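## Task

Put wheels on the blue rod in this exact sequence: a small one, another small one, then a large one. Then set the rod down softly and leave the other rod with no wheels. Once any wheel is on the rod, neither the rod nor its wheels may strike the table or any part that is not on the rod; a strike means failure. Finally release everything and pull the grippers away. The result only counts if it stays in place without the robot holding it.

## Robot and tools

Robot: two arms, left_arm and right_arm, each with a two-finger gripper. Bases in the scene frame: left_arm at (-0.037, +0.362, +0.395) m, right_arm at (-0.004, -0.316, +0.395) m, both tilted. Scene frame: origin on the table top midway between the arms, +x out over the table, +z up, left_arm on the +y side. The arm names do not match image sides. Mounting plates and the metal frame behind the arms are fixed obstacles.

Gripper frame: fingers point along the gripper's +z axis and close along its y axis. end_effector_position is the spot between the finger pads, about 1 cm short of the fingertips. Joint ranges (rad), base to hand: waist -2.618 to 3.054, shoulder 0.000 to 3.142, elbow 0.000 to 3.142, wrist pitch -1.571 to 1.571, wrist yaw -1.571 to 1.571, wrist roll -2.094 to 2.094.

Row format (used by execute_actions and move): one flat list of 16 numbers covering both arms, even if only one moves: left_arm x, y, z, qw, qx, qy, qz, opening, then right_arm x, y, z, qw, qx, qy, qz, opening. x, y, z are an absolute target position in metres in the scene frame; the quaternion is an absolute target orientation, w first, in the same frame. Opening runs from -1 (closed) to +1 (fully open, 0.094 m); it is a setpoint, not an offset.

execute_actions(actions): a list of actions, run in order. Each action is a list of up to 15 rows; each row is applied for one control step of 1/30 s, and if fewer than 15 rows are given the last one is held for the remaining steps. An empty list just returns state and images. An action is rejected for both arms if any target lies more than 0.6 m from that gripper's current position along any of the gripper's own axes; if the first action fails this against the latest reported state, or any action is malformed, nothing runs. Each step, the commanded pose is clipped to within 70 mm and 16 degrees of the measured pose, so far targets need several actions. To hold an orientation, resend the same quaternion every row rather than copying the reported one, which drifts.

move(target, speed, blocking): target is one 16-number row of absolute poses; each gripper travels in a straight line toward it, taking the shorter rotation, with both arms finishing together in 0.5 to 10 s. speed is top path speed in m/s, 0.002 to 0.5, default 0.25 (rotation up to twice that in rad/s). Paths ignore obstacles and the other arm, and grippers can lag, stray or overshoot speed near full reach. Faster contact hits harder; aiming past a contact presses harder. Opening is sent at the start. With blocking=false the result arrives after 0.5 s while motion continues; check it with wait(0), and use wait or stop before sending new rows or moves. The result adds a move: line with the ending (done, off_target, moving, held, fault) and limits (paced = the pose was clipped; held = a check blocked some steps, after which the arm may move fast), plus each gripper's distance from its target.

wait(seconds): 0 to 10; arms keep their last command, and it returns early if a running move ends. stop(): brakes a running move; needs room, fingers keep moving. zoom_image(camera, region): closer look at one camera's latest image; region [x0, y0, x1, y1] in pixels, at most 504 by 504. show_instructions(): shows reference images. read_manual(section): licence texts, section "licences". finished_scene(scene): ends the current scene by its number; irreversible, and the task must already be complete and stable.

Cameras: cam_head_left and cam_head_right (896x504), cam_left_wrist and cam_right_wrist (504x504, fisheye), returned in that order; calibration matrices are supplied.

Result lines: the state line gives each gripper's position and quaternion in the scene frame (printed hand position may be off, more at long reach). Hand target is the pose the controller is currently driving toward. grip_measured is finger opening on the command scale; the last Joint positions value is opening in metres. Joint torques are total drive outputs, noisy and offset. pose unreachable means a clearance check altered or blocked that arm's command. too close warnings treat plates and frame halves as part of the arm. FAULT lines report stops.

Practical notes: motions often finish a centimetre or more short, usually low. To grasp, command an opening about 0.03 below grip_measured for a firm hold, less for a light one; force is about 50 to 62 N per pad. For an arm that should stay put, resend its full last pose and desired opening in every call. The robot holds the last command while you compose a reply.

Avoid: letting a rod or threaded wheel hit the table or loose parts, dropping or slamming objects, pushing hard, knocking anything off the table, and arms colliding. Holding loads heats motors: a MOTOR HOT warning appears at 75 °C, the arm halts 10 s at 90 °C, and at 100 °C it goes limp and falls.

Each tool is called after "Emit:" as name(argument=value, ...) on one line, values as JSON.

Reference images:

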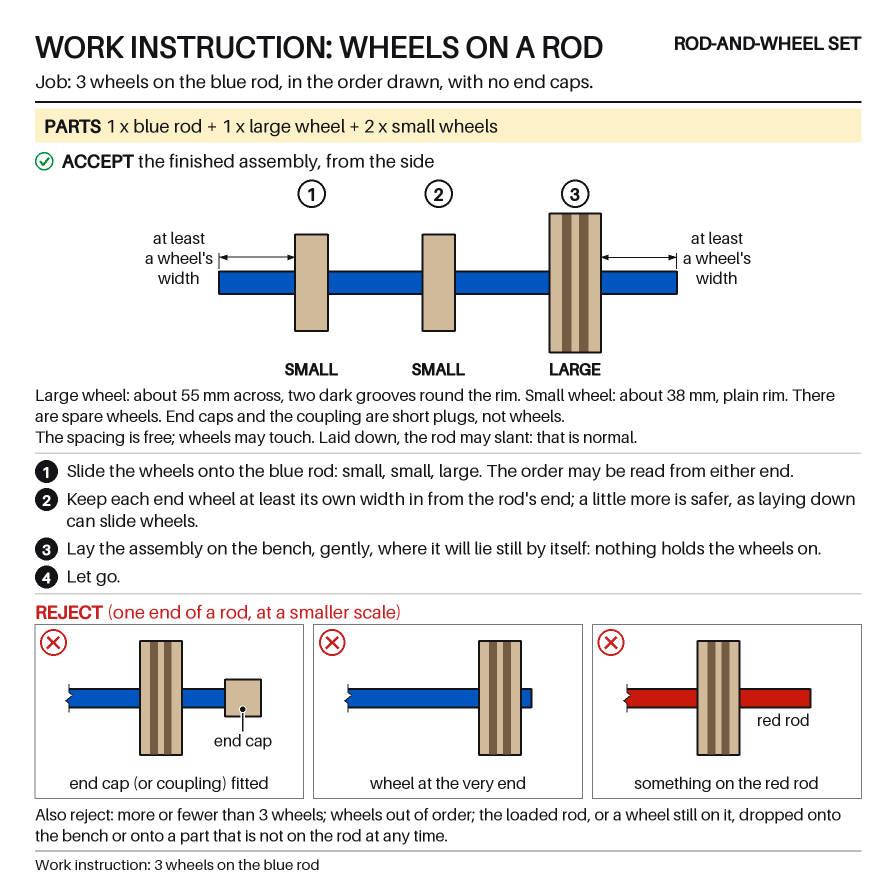

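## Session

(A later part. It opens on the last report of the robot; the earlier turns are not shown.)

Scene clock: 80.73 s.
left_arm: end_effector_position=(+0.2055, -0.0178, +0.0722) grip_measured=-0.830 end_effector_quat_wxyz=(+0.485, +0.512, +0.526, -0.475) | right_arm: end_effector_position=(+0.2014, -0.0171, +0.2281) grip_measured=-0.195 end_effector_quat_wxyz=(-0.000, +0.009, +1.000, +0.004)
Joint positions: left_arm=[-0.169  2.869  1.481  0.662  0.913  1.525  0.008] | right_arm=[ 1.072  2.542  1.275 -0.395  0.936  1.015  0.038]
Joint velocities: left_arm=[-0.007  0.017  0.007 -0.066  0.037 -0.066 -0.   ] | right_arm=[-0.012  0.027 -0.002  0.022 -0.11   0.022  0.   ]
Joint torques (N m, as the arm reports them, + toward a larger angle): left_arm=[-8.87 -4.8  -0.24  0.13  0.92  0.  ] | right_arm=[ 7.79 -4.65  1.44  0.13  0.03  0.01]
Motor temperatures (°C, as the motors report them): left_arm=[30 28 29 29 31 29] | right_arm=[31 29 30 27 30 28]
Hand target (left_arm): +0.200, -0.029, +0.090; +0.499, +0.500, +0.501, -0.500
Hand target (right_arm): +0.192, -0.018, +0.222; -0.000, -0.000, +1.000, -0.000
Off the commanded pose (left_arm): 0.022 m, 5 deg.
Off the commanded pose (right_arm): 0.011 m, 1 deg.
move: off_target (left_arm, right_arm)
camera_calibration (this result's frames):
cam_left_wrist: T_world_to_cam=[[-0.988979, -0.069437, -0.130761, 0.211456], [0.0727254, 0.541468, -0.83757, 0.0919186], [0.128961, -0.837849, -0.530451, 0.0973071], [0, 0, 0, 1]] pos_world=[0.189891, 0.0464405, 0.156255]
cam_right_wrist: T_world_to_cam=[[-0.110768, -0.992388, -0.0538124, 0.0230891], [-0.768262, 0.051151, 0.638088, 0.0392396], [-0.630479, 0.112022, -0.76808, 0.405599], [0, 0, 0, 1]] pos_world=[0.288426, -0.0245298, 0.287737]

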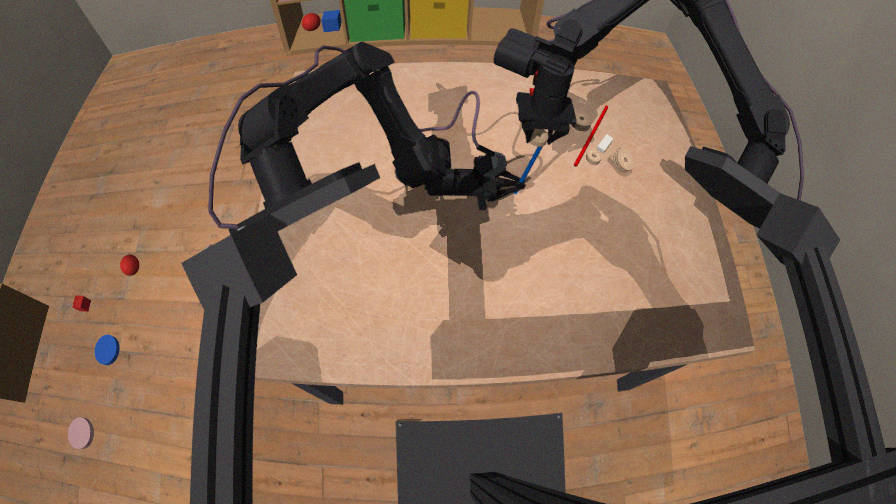

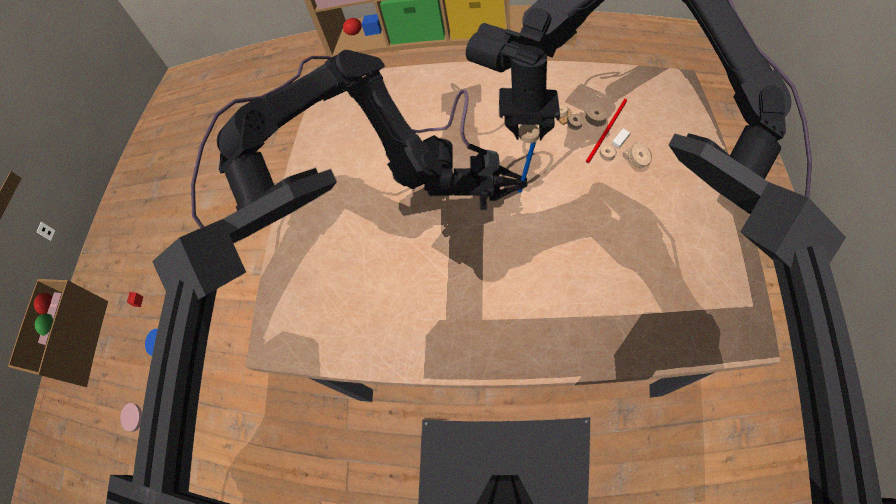

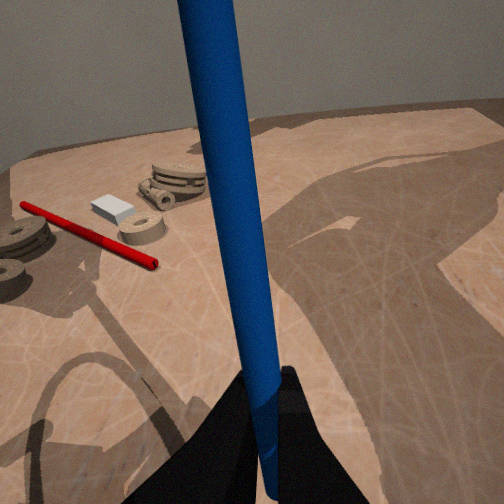

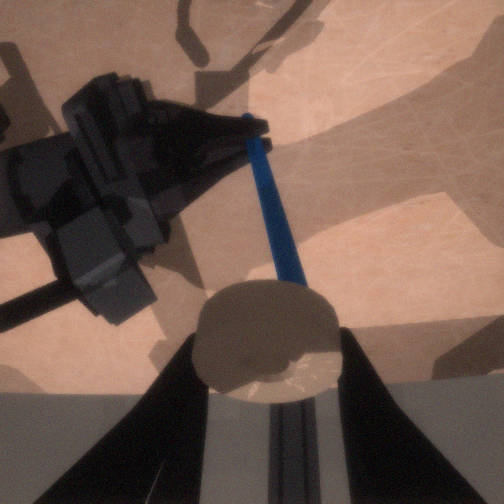

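Emit:
move(target=[0.2,-0.03,0.09,0.5,0.5,0.5,-0.5,-0.88, 0.192,-0.026,0.25,0,0,1,0,-0.25], speed=0.04)

Emit:
move(target=[0.2,-0.03,0.09,0.5,0.5,0.5,-0.5,-0.88, 0.192,-0.026,0.234,0,0,1,0,-0.25], speed=0.02)

Emit:
zoom_image(camera="cam_right_wrist", region=[172, 240, 372, 440])

Scene clock: 82.27 s.
left_arm: end_effector_position=(+0.2047, -0.0203, +0.0791) grip_measured=-0.830 end_effector_quat_wxyz=(+0.492, +0.506, +0.517, -0.484) | right_arm: end_effector_position=(+0.1942, -0.0259, +0.2385) grip_measured=-0.195 end_effector_quat_wxyz=(-0.004, +0.010, +1.000, -0.006)
Joint positions: left_arm=[-0.175  2.869  1.481  0.662  0.941  1.525  0.008] | right_arm=[ 1.099  2.522  1.259 -0.468  0.936  1.09   0.038]
Joint velocities: left_arm=[ 0.002  0.002 -0.007  0.022  0.081  0.051 -0.   ] | right_arm=[-0.017 -0.007  0.022 -0.081  0.051  0.007 -0.   ]
Joint torques (N m, as the arm reports them, + toward a larger angle): left_arm=[-8.41 -4.82 -0.13  0.13  0.71  0.01] | right_arm=[ 9.46 -7.06  1.79 -0.32 -0.02  0.03]
Motor temperatures (°C, as the motors report them): left_arm=[30 28 29 29 31 29] | right_arm=[31 29 30 27 30 28]
Hand target (left_arm): +0.200, -0.029, +0.090; +0.500, +0.500, +0.500, -0.500
Hand target (right_arm): +0.192, -0.026, +0.249; +0.000, +0.000, +1.000, -0.000
Off the commanded pose (left_arm): 0.015 m, 3 deg.
Off the commanded pose (right_arm): 0.012 m, 1 deg.
move: off_target (left_arm, right_arm)
camera_calibration (this result's frames):
cam_left_wrist: T_world_to_cam=[[-0.988946, -0.0690686, -0.131209, 0.211446], [0.0773779, 0.514452, -0.854021, 0.0989284], [0.126487, -0.854733, -0.50342, 0.097095], [0, 0, 0, 1]] pos_world=[0.189172, 0.0467007, 0.16111]
cam_right_wrist: T_world_to_cam=[[-0.113629, -0.992928, -0.0344012, 0.0100008], [-0.763509, 0.0651143, 0.642506, 0.0259087], [-0.635722, 0.0992728, -0.765508, 0.410128], [0, 0, 0, 1]] pos_world=[0.281645, -0.0324715, 0.297654]

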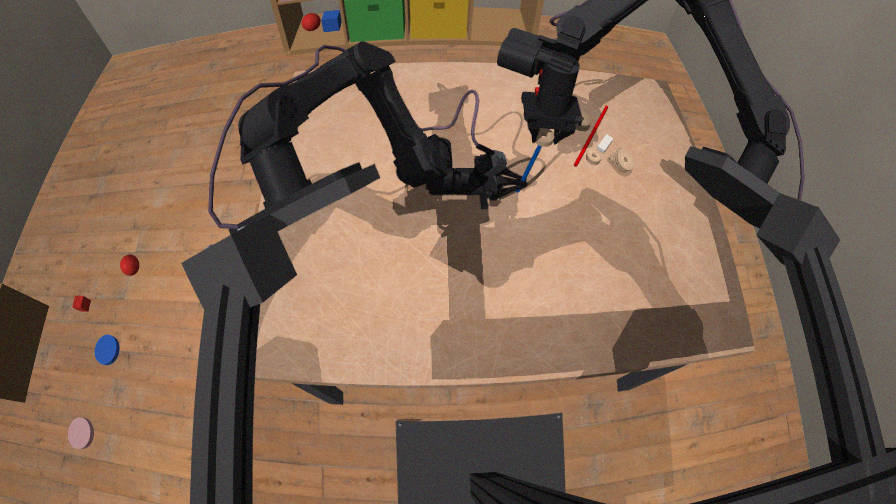

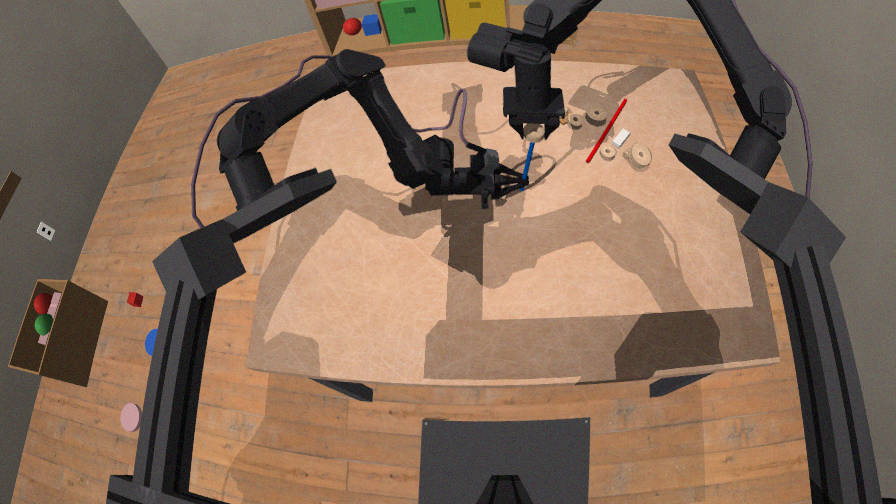

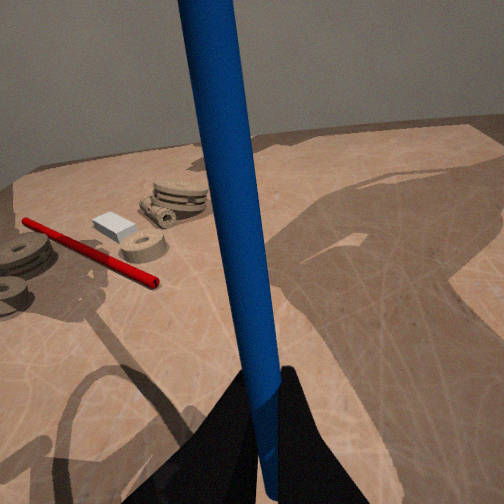

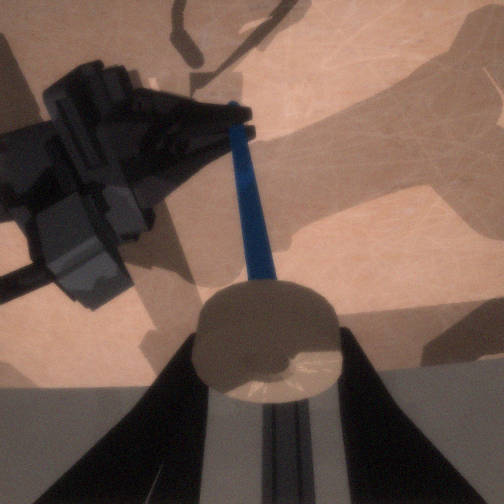

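Scene clock: 83.77 s.
left_arm: end_effector_position=(+0.2051, -0.0189, +0.0777) grip_measured=-0.830 end_effector_quat_wxyz=(+0.492, +0.506, +0.518, -0.483) | right_arm: end_effector_position=(+0.1944, -0.0252, +0.2344) grip_measured=-0.195 end_effector_quat_wxyz=(-0.002, +0.003, +1.000, -0.001)
Joint positions: left_arm=[-0.171  2.869  1.481  0.662  0.941  1.525  0.008] | right_arm=[ 1.089  2.522  1.244 -0.424  0.936  1.047  0.038]
Joint velocities: left_arm=[-0.002 -0.002 -0.007 -0.066  0.022  0.022  0.   ] | right_arm=[ 0.007 -0.002 -0.007 -0.007  0.037  0.066  0.   ]
Joint torques (N m, as the arm reports them, + toward a larger angle): left_arm=[-8.77 -4.81 -0.13  0.13  0.68  0.01] | right_arm=[ 7.74 -5.92  1.72  0.07  0.06 -0.04]
Motor temperatures (°C, as the motors report them): left_arm=[30 28 29 29 31 29] | right_arm=[31 29 30 27 30 28]
Hand target (left_arm): +0.200, -0.029, +0.090; +0.500, +0.500, +0.500, -0.500
Hand target (right_arm): +0.192, -0.026, +0.234; -0.000, -0.000, +1.000, -0.000
Off the commanded pose (left_arm): 0.017 m, 3 deg.
Off the commanded pose (right_arm): 0.003 m, 0 deg.
move: off_target (left_arm)
camera_calibration (this result's frames):
cam_left_wrist: T_world_to_cam=[[-0.988977, -0.0709249, -0.129975, 0.21163], [0.0749945, 0.516954, -0.852721, 0.0974219], [0.127671, -0.85307, -0.505937, 0.0975293], [0, 0, 0, 1]] pos_world=[0.18954, 0.0478464, 0.159924]
cam_right_wrist: T_world_to_cam=[[-0.0995262, -0.994078, -0.0436299, 0.0100113], [-0.766434, 0.0486241, 0.64048, 0.0293184], [-0.634566, 0.097184, -0.766734, 0.407038], [0, 0, 0, 1]] pos_world=[0.281759, -0.0310312, 0.293749]

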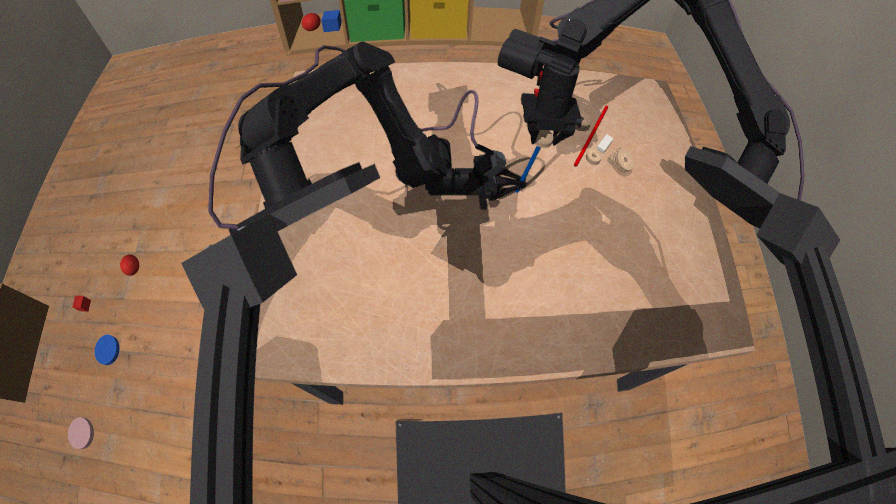

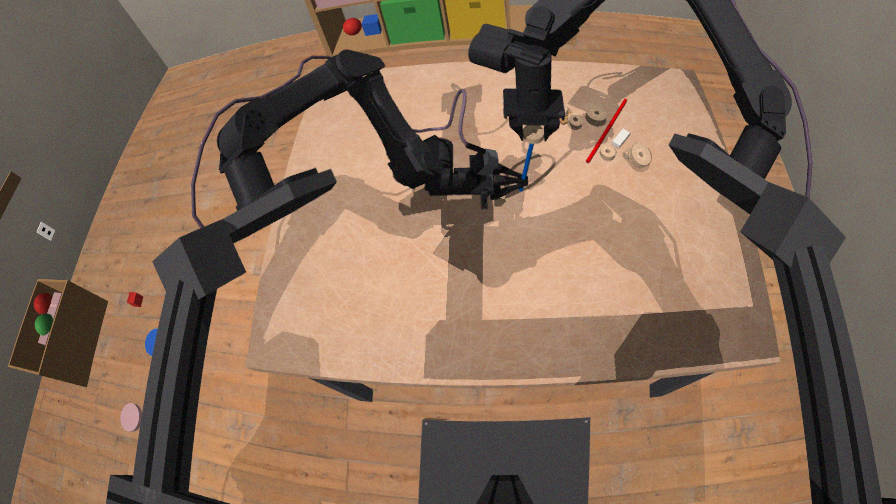

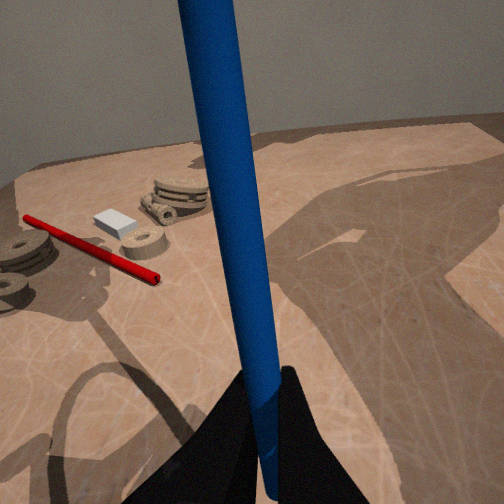

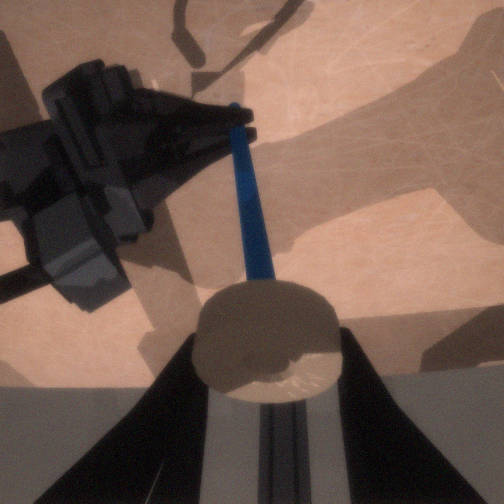

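Region (172, 240, 372, 440) of cam_right_wrist's 504x504 image, scaled by 2.520, with more detail than that image has.

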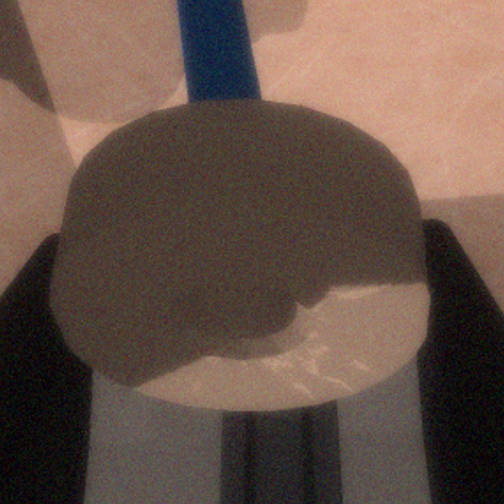

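Emit:
move(target=[0.2,-0.03,0.09,0.5,0.5,0.5,-0.5,-0.88, 0.199,-0.0255,0.233,0,0,1,0,-0.25], speed=0.02)

Emit:
move(target=[0.2,-0.03,0.09,0.5,0.5,0.5,-0.5,-0.88, 0.199,-0.0255,0.218,0,0,1,0,-0.25], speed=0.015)

Emit:
zoom_image(camera="cam_right_wrist", region=[172, 240, 372, 440])

Scene clock: 85.57 s.
left_arm: end_effector_position=(+0.2048, -0.0202, +0.0786) grip_measured=-0.830 end_effector_quat_wxyz=(+0.492, +0.507, +0.517, -0.483) | right_arm: end_effector_position=(+0.1959, -0.0280, +0.2302) grip_measured=-0.195 end_effector_quat_wxyz=(-0.006, -0.002, +1.000, -0.005)
Joint positions: left_arm=[-0.175  2.869  1.481  0.662  0.938  1.525  0.008] | right_arm=[ 1.074  2.522  1.244 -0.422  0.936  1.026  0.038]
Joint velocities: left_arm=[ 0.002 -0.002 -0.002 -0.037 -0.022  0.022  0.001] | right_arm=[-0.012 -0.007  0.002  0.037 -0.037 -0.022 -0.001]
Joint torques (N m, as the arm reports them, + toward a larger angle): left_arm=[-8.44 -4.84 -0.19  0.13  0.73  0.01] | right_arm=[ 8.09 -6.21  2.84 -0.07  0.   -0.02]
Motor temperatures (°C, as the motors report them): left_arm=[30 28 29 29 31 29] | right_arm=[31 29 30 27 30 28]
Hand target (left_arm): +0.200, -0.030, +0.090; +0.500, +0.500, +0.500, -0.500
Hand target (right_arm): +0.199, -0.025, +0.233; -0.000, +0.000, +1.000, -0.000
Off the commanded pose (left_arm): 0.016 m, 3 deg.
Off the commanded pose (right_arm): 0.005 m, 1 deg.
move: off_target (left_arm)
camera_calibration (this result's frames):
cam_left_wrist: T_world_to_cam=[[-0.988943, -0.0688026, -0.131369, 0.211417], [0.0772647, 0.517063, -0.852453, 0.0984021], [0.126577, -0.853178, -0.50603, 0.0970597], [0, 0, 0, 1]] pos_world=[0.189191, 0.0464751, 0.160772]
cam_right_wrist: T_world_to_cam=[[-0.0901368, -0.995306, -0.0352234, 0.00333962], [-0.762408, 0.0462031, 0.645445, 0.0313332], [-0.640788, 0.085033, -0.762994, 0.405057], [0, 0, 0, 1]] pos_world=[0.283745, -0.0325669, 0.28895]

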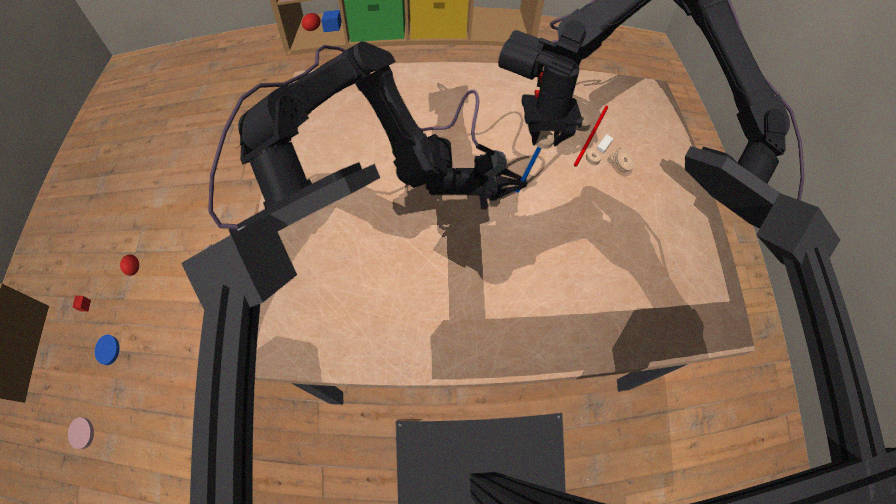

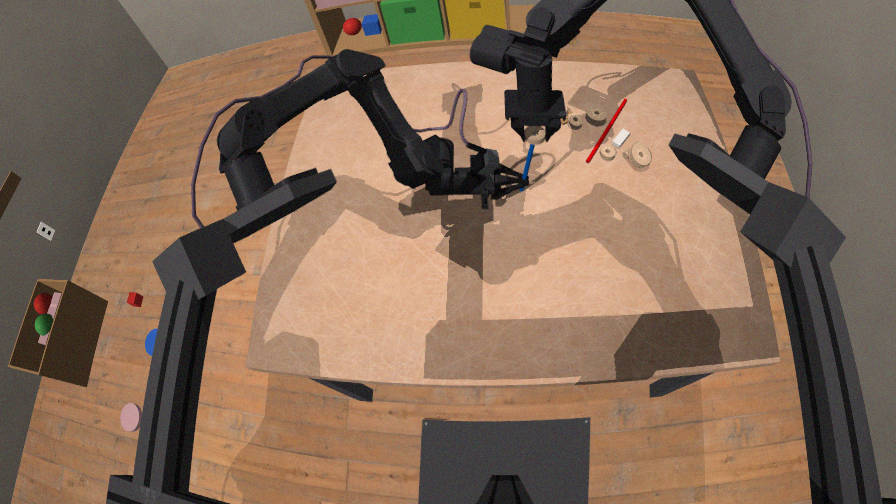

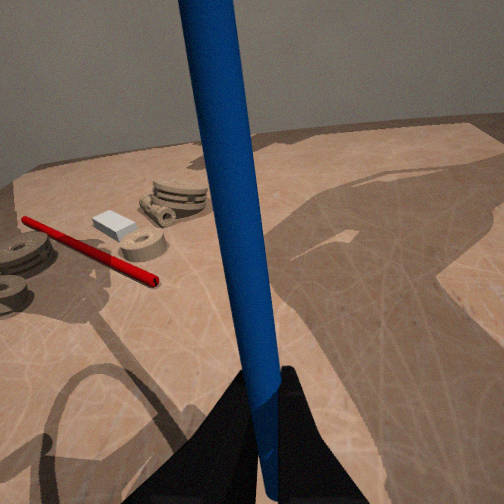

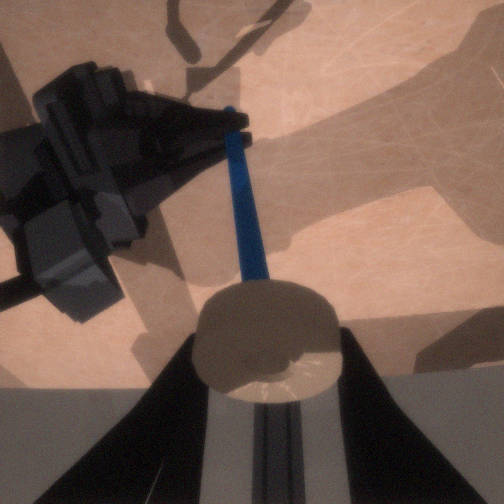

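Scene clock: 87.57 s.
left_arm: end_effector_position=(+0.2052, -0.0189, +0.0757) grip_measured=-0.830 end_effector_quat_wxyz=(+0.485, +0.505, +0.525, -0.483) | right_arm: end_effector_position=(+0.2017, -0.0260, +0.2212) grip_measured=-0.195 end_effector_quat_wxyz=(-0.011, +0.001, +1.000, +0.002)
Joint positions: left_arm=[-0.171  2.869  1.481  0.662  0.928  1.511  0.008] | right_arm=[ 1.043  2.522  1.244 -0.369  0.923  0.972  0.038]
Joint velocities: left_arm=[-0.027 -0.007  0.002  0.007  0.022 -0.051 -0.001] | right_arm=[-0.017  0.002 -0.002  0.007  0.037 -0.022  0.001]
Joint torques (N m, as the arm reports them, + toward a larger angle): left_arm=[-8.69 -4.8  -0.21  0.15  0.8   0.17] | right_arm=[ 8.18 -4.88  1.65  0.29  0.21  0.  ]
Motor temperatures (°C, as the motors report them): left_arm=[30 28 29 29 31 29] | right_arm=[32 29 30 27 30 28]
Hand target (left_arm): +0.200, -0.029, +0.090; +0.500, +0.500, +0.500, -0.500
Hand target (right_arm): +0.199, -0.026, +0.218; -0.001, -0.000, +1.000, -0.001
Off the commanded pose (left_arm): 0.019 m, 4 deg.
Off the commanded pose (right_arm): 0.004 m, 1 deg.
move: off_target (left_arm)
camera_calibration (this result's frames):
cam_left_wrist: T_world_to_cam=[[-0.990649, -0.0705648, -0.116769, 0.210766], [0.0623782, 0.526911, -0.847628, 0.0980865], [0.121339, -0.846986, -0.517583, 0.0987747], [0, 0, 0, 1]] pos_world=[0.190692, 0.0468505, 0.158876]
cam_right_wrist: T_world_to_cam=[[-0.097017, -0.994115, -0.048196, 0.00984139], [-0.755802, 0.0420797, 0.653447, 0.0382186], [-0.647573, 0.0998221, -0.755436, 0.401753], [0, 0, 0, 1]] pos_world=[0.290005, -0.0319286, 0.279]

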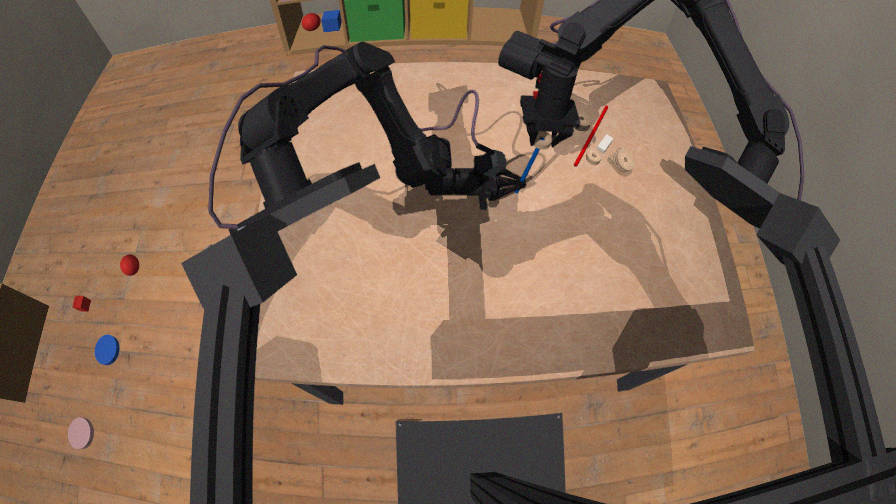

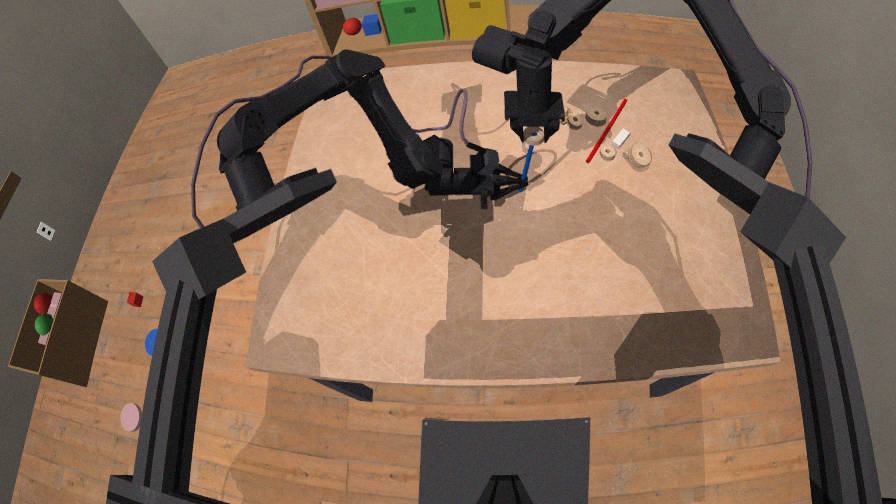

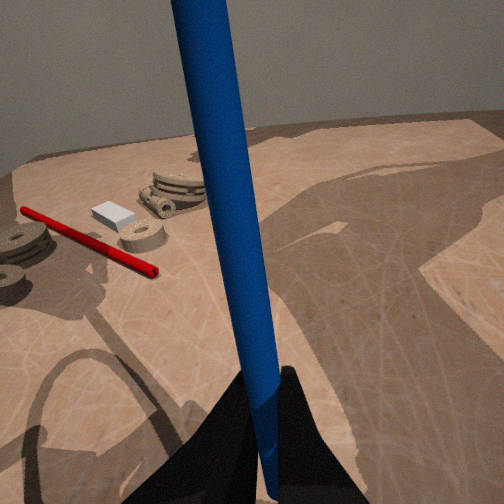

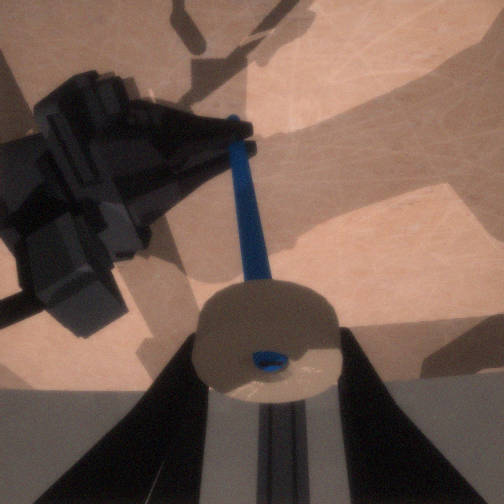

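Region (172, 240, 372, 440) of cam_right_wrist's 504x504 image, scaled by 2.520, with more detail than that image has.

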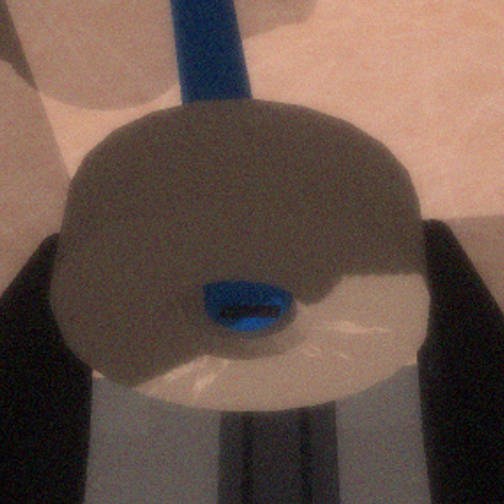

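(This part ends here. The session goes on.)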